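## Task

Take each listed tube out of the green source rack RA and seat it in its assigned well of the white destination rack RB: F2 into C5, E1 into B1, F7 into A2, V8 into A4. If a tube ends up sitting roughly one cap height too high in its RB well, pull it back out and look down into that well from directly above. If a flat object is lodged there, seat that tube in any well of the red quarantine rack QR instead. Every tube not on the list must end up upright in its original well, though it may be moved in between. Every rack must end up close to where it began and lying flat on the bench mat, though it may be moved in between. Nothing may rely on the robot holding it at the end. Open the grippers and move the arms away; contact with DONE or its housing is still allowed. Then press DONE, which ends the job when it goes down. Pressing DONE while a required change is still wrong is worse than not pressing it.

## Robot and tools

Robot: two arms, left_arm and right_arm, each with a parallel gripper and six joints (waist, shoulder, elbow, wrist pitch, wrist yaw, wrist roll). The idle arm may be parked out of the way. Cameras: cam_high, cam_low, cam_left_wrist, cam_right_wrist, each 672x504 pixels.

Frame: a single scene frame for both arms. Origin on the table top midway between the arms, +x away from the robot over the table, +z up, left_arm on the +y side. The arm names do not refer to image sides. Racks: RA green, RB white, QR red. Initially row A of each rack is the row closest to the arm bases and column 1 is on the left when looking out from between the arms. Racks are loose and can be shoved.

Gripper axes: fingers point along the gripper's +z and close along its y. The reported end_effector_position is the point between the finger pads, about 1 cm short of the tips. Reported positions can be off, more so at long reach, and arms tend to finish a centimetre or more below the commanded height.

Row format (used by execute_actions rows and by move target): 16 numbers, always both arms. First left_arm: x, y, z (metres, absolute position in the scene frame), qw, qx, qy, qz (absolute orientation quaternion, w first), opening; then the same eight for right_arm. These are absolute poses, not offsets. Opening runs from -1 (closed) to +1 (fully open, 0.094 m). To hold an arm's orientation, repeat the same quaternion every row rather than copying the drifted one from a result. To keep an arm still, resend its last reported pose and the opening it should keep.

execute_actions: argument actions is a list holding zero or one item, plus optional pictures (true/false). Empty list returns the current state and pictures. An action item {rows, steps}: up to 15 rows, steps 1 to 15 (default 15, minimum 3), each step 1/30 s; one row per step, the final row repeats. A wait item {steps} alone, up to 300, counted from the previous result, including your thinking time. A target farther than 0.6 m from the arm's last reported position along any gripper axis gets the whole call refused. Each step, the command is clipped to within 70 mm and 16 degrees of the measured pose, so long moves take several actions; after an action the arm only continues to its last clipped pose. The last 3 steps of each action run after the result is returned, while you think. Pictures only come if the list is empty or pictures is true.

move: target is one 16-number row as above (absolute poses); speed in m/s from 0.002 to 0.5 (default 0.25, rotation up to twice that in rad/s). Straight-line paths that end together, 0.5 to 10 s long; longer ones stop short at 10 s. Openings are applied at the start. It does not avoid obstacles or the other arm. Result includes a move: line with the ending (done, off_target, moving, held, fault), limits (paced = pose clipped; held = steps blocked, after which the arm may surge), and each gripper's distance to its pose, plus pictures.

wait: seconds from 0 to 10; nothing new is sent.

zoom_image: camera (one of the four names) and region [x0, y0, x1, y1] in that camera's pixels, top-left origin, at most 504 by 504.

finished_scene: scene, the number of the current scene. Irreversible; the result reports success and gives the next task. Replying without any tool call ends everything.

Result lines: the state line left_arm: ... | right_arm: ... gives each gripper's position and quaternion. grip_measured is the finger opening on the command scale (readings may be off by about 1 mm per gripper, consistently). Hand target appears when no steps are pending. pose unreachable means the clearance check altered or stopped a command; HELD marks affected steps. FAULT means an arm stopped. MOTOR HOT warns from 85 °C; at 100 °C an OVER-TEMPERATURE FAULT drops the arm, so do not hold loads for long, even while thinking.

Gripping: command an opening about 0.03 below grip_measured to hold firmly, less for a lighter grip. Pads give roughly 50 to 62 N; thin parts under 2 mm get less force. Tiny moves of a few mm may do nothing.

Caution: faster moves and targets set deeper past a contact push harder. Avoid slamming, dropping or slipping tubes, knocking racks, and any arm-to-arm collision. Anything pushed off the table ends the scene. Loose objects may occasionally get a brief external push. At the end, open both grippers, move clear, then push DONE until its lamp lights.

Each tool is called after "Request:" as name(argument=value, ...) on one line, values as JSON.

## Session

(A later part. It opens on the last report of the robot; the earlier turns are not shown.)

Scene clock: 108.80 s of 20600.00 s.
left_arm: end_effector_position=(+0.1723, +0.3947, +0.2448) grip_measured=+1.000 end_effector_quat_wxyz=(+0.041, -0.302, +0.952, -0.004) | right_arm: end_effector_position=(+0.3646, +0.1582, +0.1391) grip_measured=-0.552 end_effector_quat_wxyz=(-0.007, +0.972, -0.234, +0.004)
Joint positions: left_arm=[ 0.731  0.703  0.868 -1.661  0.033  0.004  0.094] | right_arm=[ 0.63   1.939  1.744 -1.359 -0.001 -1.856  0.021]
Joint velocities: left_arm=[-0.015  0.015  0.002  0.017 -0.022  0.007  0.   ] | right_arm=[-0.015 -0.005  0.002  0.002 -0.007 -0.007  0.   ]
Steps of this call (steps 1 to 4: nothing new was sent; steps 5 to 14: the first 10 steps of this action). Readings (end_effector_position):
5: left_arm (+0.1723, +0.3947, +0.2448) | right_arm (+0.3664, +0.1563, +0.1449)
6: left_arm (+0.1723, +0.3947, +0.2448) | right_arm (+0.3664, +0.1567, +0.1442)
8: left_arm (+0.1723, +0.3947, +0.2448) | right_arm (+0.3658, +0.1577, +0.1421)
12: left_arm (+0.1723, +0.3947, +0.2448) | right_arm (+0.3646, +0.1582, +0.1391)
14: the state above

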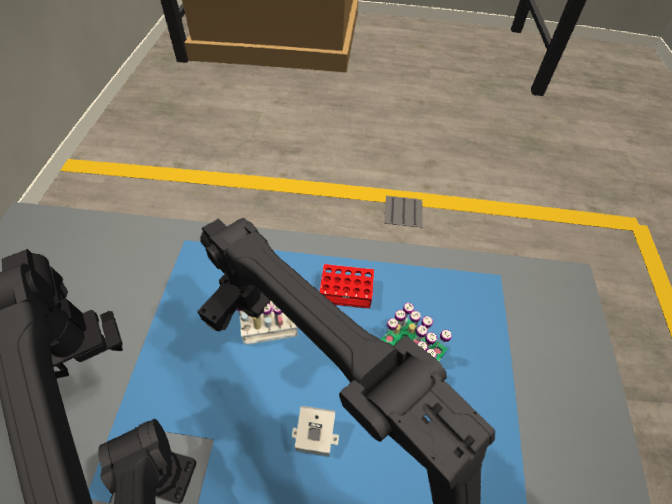

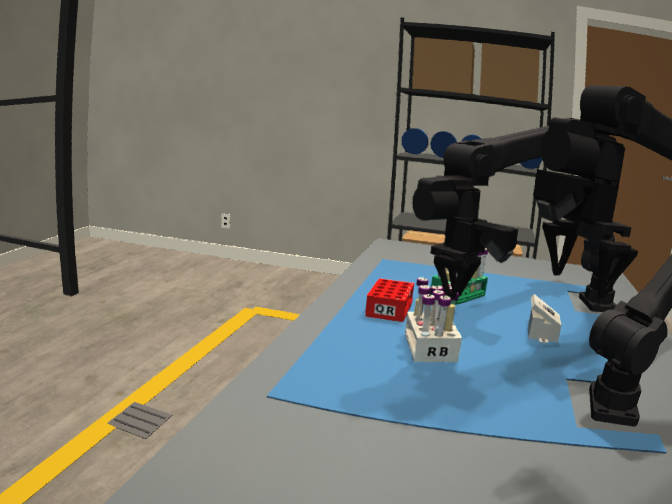

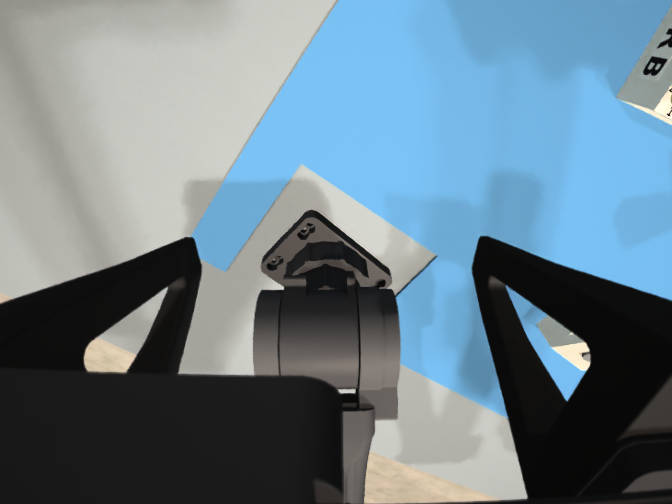

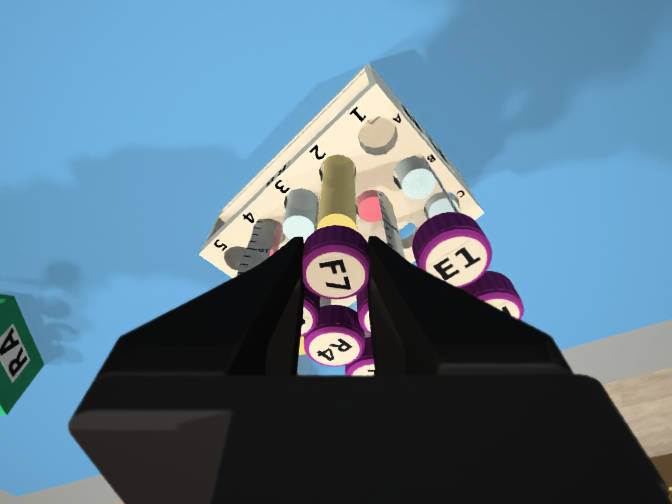

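Request:
execute_actions(actions=[{"rows":[[0.18,0.40,0.25,0.05,-0.3,0.95,0,1,0.364,0.159,0.132,0,-0.972,0.233,0,-0.42],[0.18,0.40,0.25,0.05,-0.3,0.95,0,1,0.364,0.159,0.132,0,-0.972,0.233,0,-0.42],[0.18,0.40,0.25,0.05,-0.3,0.95,0,1,0.364,0.159,0.132,0,-0.972,0.233,0,-0.42],[0.18,0.40,0.25,0.05,-0.3,0.95,0,1,0.364,0.159,0.132,0,-0.972,0.233,0,-0.42],[0.18,0.40,0.25,0.05,-0.3,0.95,0,1,0.377,0.171,0.162,0.03,-0.972,0.233,-0.017,-0.42],[0.18,0.40,0.25,0.05,-0.3,0.95,0,1,0.377,0.171,0.169,0.03,-0.972,0.233,-0.017,-0.42],[0.18,0.40,0.25,0.05,-0.3,0.95,0,1,0.377,0.171,0.176,0.03,-0.972,0.233,-0.017,-0.42],[0.18,0.40,0.25,0.05,-0.3,0.95,0,1,0.377,0.171,0.183,0.03,-0.972,0.233,-0.017,-0.42],[0.18,0.40,0.25,0.05,-0.3,0.95,0,1,0.377,0.171,0.190,0.03,-0.972,0.233,-0.017,-0.42],[0.18,0.40,0.25,0.05,-0.3,0.95,0,1,0.377,0.171,0.197,0.03,-0.972,0.233,-0.017,-0.42],[0.18,0.40,0.25,0.05,-0.3,0.95,0,1,0.377,0.171,0.204,0.03,-0.972,0.233,-0.017,-0.42]],"steps":15}])

Request:
move(target=[0.18,0.40,0.25,0.05,-0.3,0.95,0,1,0.19,0.03,0.17,0,-0.972,0.233,0,-1])

Request:
zoom_image(camera="cam_low", region=[380,220,600,380])

Scene clock: 109.53 s of 20600.00 s.
left_arm: end_effector_position=(+0.1723, +0.3947, +0.2448) grip_measured=+1.000 end_effector_quat_wxyz=(+0.041, -0.302, +0.952, -0.004) | right_arm: end_effector_position=(+0.3629, +0.1568, +0.1583) grip_measured=-0.422 end_effector_quat_wxyz=(+0.002, +0.972, -0.234, -0.002)
Joint positions: left_arm=[ 0.731  0.703  0.868 -1.661  0.033  0.004  0.094] | right_arm=[ 0.631  1.939  1.795 -1.432 -0.001 -1.856  0.027]
Joint velocities: left_arm=[ 0.005 -0.015  0.002 -0.007  0.007  0.11   0.   ] | right_arm=[ 0.015 -0.005  0.388 -0.32   0.007 -0.022 -0.001]
Off your previous action's commanded pose (left_arm): 0.011 m, 1 deg at its last step (step 3 of this call).
Off your previous action's commanded pose (right_arm): 0.017 m, 1 deg at its last step (step 3 of this call).
Steps of this call (steps 1 to 3: the last 3 steps of your previous action; steps 4 to 10: nothing new was sent; steps 11 to 22: the first 12 steps of this action). Readings (end_effector_position):
11: left_arm (+0.1723, +0.3947, +0.2448) | right_arm (+0.3646, +0.1582, +0.1391)
12: left_arm (+0.1723, +0.3947, +0.2448) | right_arm (+0.3646, +0.1582, +0.1391)
14: left_arm (+0.1723, +0.3947, +0.2448) | right_arm (+0.3644, +0.1584, +0.1391)
18: left_arm (+0.1723, +0.3947, +0.2448) | right_arm (+0.3632, +0.1572, +0.1425)
22: the state above

Scene clock: 111.27 s of 20600.00 s.
left_arm: end_effector_position=(+0.1723, +0.3947, +0.2448) grip_measured=+1.000 end_effector_quat_wxyz=(+0.041, -0.302, +0.952, -0.004) | right_arm: end_effector_position=(+0.1882, +0.0312, +0.1676) grip_measured=-0.987 end_effector_quat_wxyz=(+0.005, +0.974, -0.227, -0.003)
Joint positions: left_arm=[ 0.731  0.703  0.868 -1.661  0.033  0.004  0.094] | right_arm=[ 0.735  1.398  1.128 -1.312 -0.001 -1.766  0.001]
Joint velocities: left_arm=[ 0.005  0.005  0.007  0.002 -0.007 -0.051  0.   ] | right_arm=[-0.015 -0.005 -0.002 -0.012  0.037  0.007  0.001]
Hand target (left_arm): +0.180, +0.400, +0.250; +0.050, -0.301, +0.952, +0.000
Hand target (right_arm): +0.188, +0.033, +0.167; -0.000, +0.972, -0.233, -0.000
Off your previous action's commanded pose (left_arm): 0.011 m, 1 deg at its last step (step 3 of this call).
Off your previous action's commanded pose (right_arm): 0.036 m, 3 deg at its last step (step 3 of this call).
Off the commanded pose (left_arm): 0.011 m, 1 deg.
Off the commanded pose (right_arm): 0.003 m, 1 deg.
Kept back: nothing.
move: off_target (left_arm)

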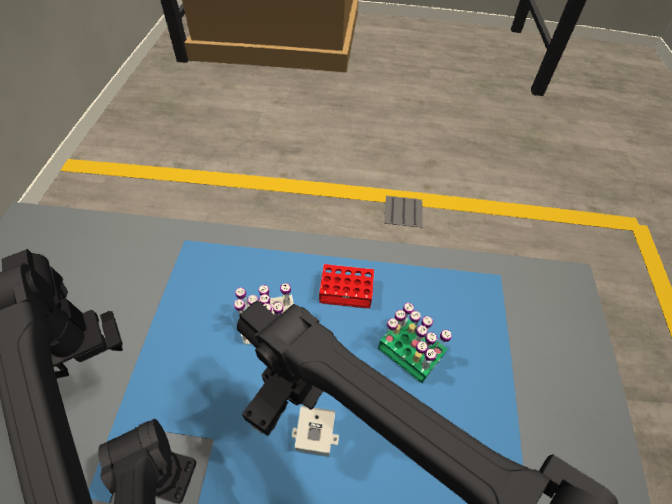

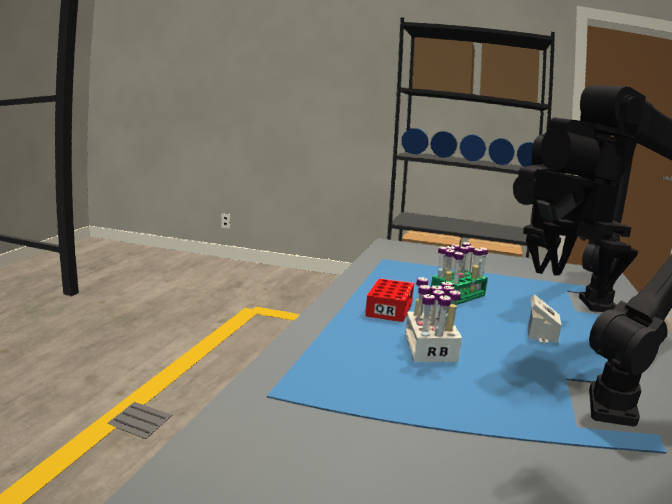

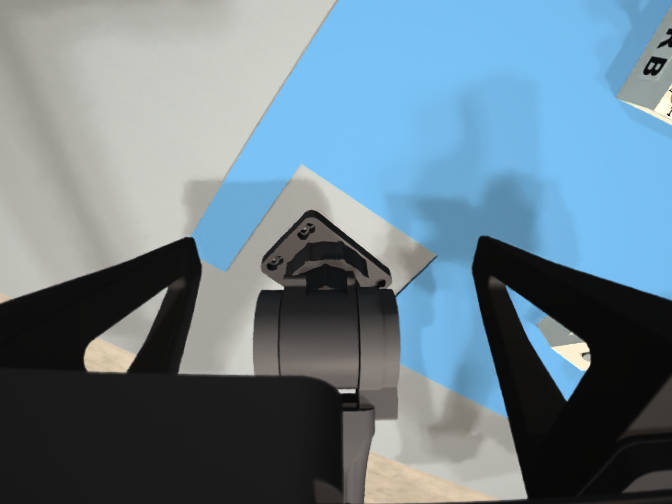

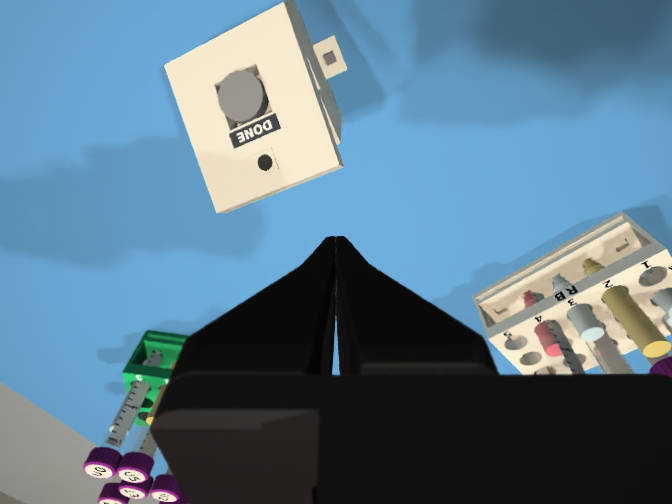

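Region (380, 220, 600, 380) of cam_low's 672x504 image, scaled by 2.291, with more detail than that image has; it fills the top 367 rows of this view, and the rest is white.

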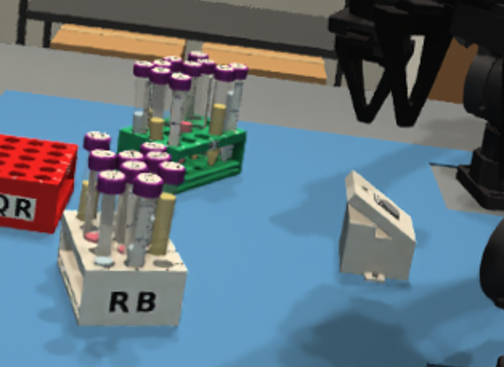

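Request:
move(target=[0.18,0.40,0.25,0.05,-0.3,0.95,0,1,0.146,0.0,0.115,0,-0.972,0.233,0,-1], speed=0.15)

Scene clock: 112.33 s of 20600.00 s.
left_arm: end_effector_position=(+0.1723, +0.3947, +0.2448) grip_measured=+1.000 end_effector_quat_wxyz=(+0.041, -0.302, +0.952, -0.004) | right_arm: end_effector_position=(+0.1465, -0.0012, +0.1111) grip_measured=-0.987 end_effector_quat_wxyz=(+0.010, +0.974, -0.228, -0.005)
Joint positions: left_arm=[ 0.731  0.703  0.868 -1.661  0.033  0.004  0.094] | right_arm=[ 0.775  1.326  0.901 -1.169 -0.001 -1.725  0.001]
Joint velocities: left_arm=[-0.015  0.005  0.012 -0.002 -0.081 -0.051  0.   ] | right_arm=[-0.005 -0.005 -0.007  0.002 -0.022 -0.066  0.   ]
Hand target (left_arm): +0.180, +0.400, +0.250; +0.050, -0.301, +0.952, +0.000
Hand target (right_arm): +0.146, +0.001, +0.114; +0.000, +0.973, -0.233, -0.000
Off the commanded pose (left_arm): 0.011 m, 1 deg.
Off the commanded pose (right_arm): 0.004 m, 1 deg.
Kept back: nothing.
move: off_target (left_arm)

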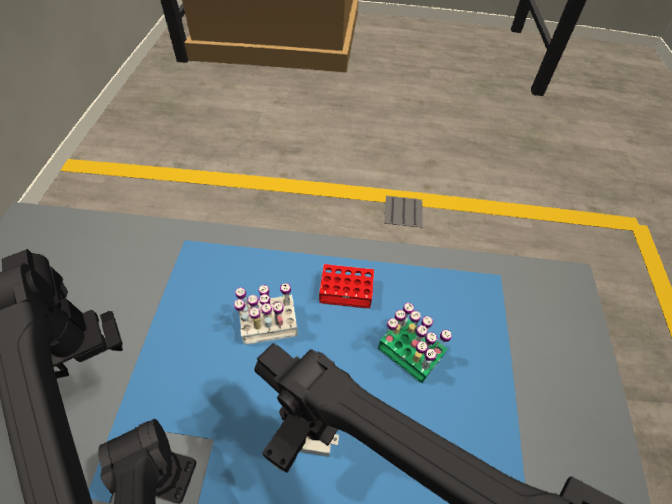

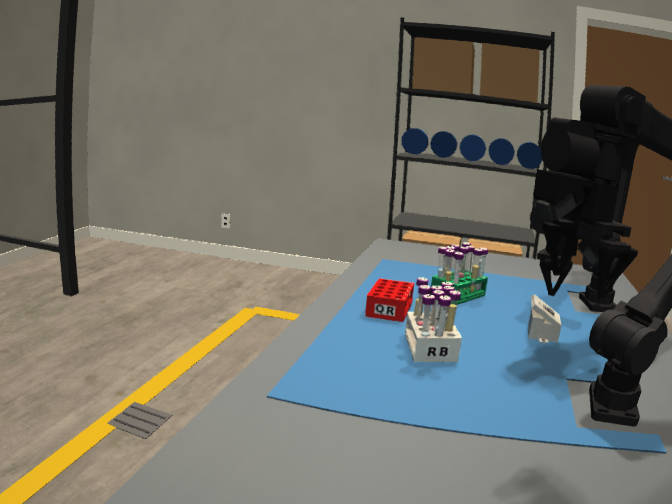

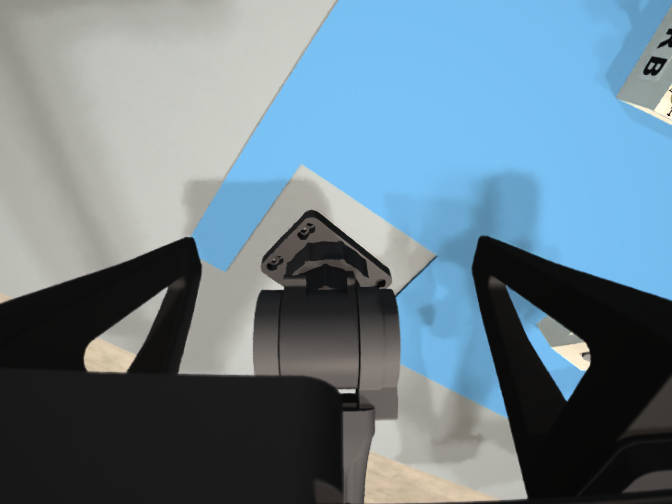

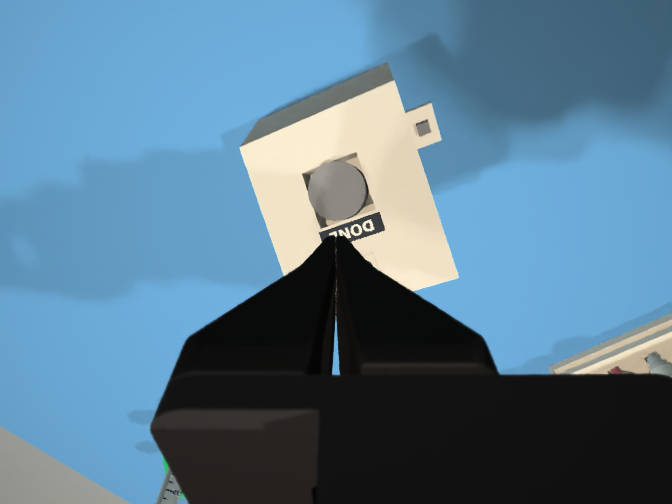

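Request:
move(target=[0.18,0.40,0.25,0.05,-0.3,0.95,0,1,0.143,0.001,0.075,0,-0.972,0.233,0,-1], speed=0.03)

Scene clock: 114.07 s of 20600.00 s.
left_arm: end_effector_position=(+0.1723, +0.3947, +0.2448) grip_measured=+1.000 end_effector_quat_wxyz=(+0.041, -0.302, +0.952, -0.004) | right_arm: end_effector_position=(+0.1464, +0.0008, +0.0826) grip_measured=-0.987 end_effector_quat_wxyz=(-0.005, +0.973, -0.231, +0.001)
Joint positions: left_arm=[ 0.731  0.703  0.868 -1.661  0.033  0.004  0.094] | right_arm=[ 0.779  1.346  0.836 -1.05  -0.001 -1.715  0.001]
Joint velocities: left_arm=[-0.015 -0.005 -0.002 -0.017 -0.154  0.037  0.   ] | right_arm=[-0.015 -0.005 -0.002  0.012 -0.11   0.022 -0.   ]
Hand target (left_arm): +0.180, +0.400, +0.250; +0.050, -0.301, +0.952, +0.000
Hand target (right_arm): +0.143, +0.001, +0.075; -0.000, +0.972, -0.233, -0.000
Off the commanded pose (left_arm): 0.011 m, 1 deg.
Off the commanded pose (right_arm): 0.008 m, 1 deg.
Kept back: nothing.
move: off_target (left_arm)

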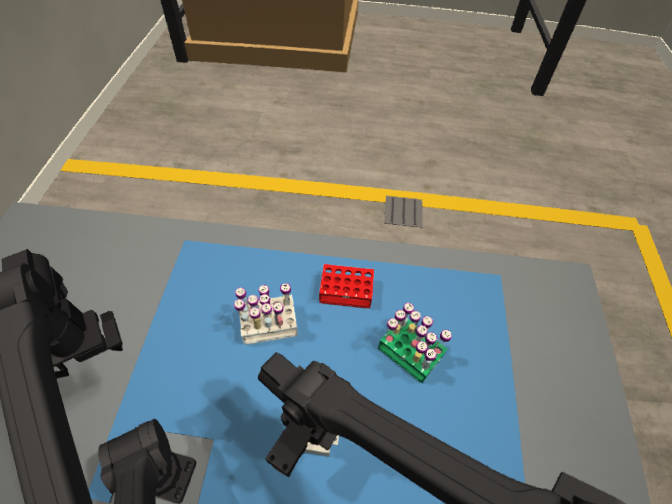

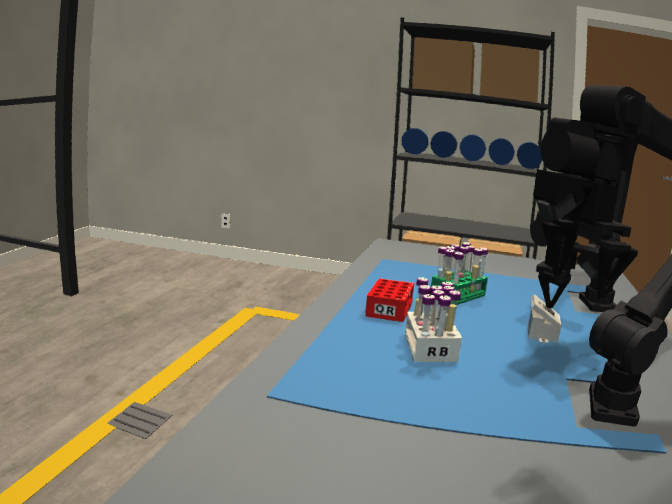

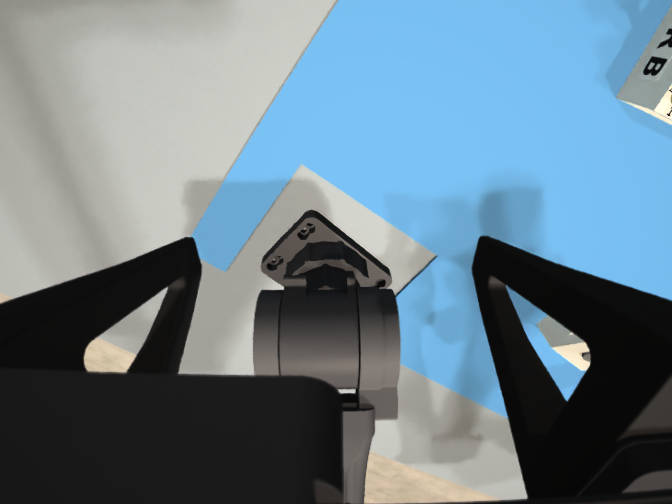

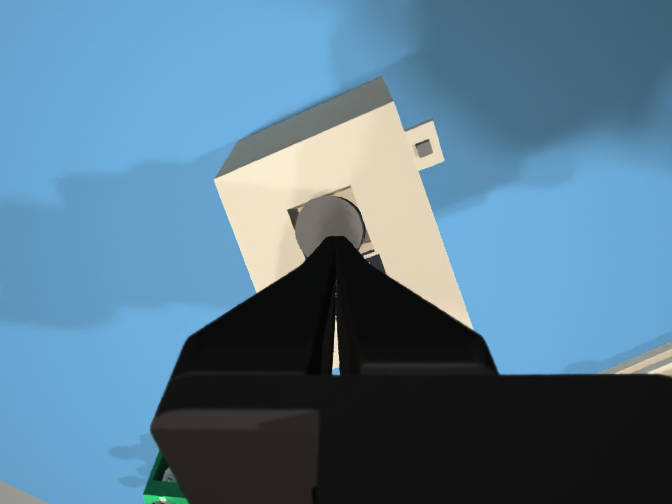

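Request:
move(target=[0.18,0.40,0.25,0.05,-0.3,0.95,0,1,0.138,0.000,0.058,0,-0.972,0.233,0,-1], speed=0.03)

Request:
zoom_image(camera="cam_low", region=[500,270,600,350])

Scene clock: 115.23 s of 20600.00 s.
left_arm: end_effector_position=(+0.1723, +0.3947, +0.2448) grip_measured=+1.000 end_effector_quat_wxyz=(+0.041, -0.302, +0.952, -0.004) | right_arm: end_effector_position=(+0.1425, +0.0061, +0.0759) grip_measured=-0.987 end_effector_quat_wxyz=(-0.017, +0.974, -0.227, +0.005)
Joint positions: left_arm=[ 0.731  0.703  0.868 -1.661  0.033  0.004  0.094] | right_arm=[ 0.796  1.346  0.816 -1.005 -0.002 -1.704  0.001]
Joint velocities: left_arm=[-0.015 -0.005  0.012  0.007 -0.022 -0.007  0.   ] | right_arm=[ 0.005 -0.005 -0.002 -0.017  0.037 -0.022  0.   ]
Kept back: nothing.
move: unfinished (the scene ended)
The task's run has ended: the event that ends the task has happened. This ends this scene only. If you have not yet called finished_scene for this scene, call it to go on to the next scene.

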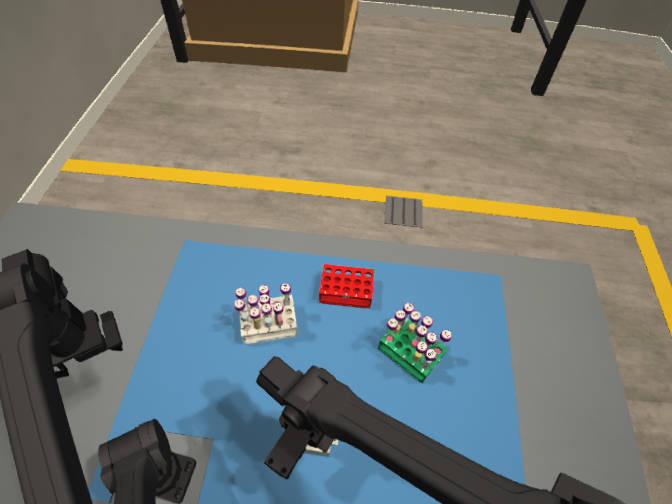

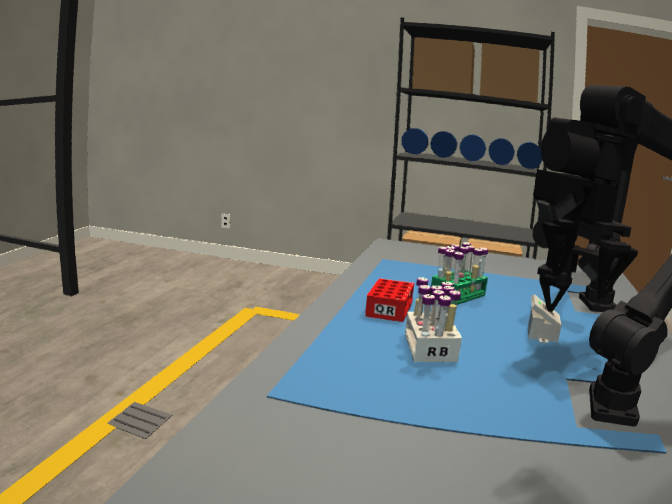

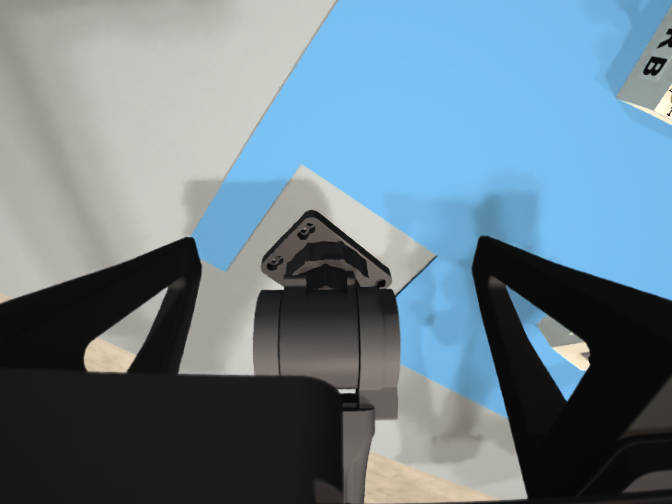

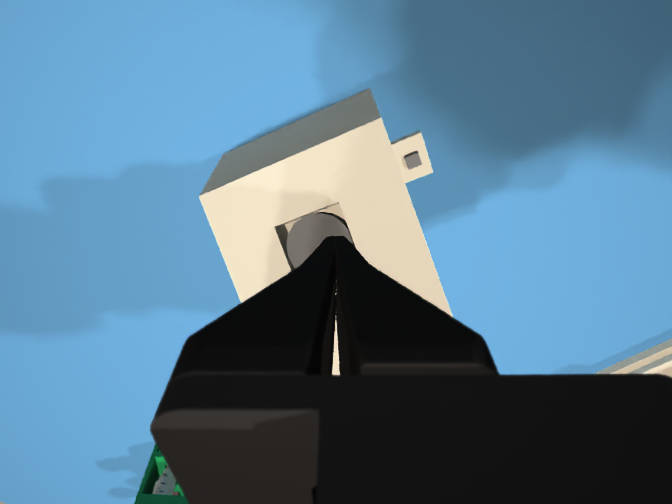

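This scene is finished. If you have not yet called finished_scene for this scene, call it to go on to the next scene.

Request:
finished_scene(scene=1)

The scene is finished: the task was done.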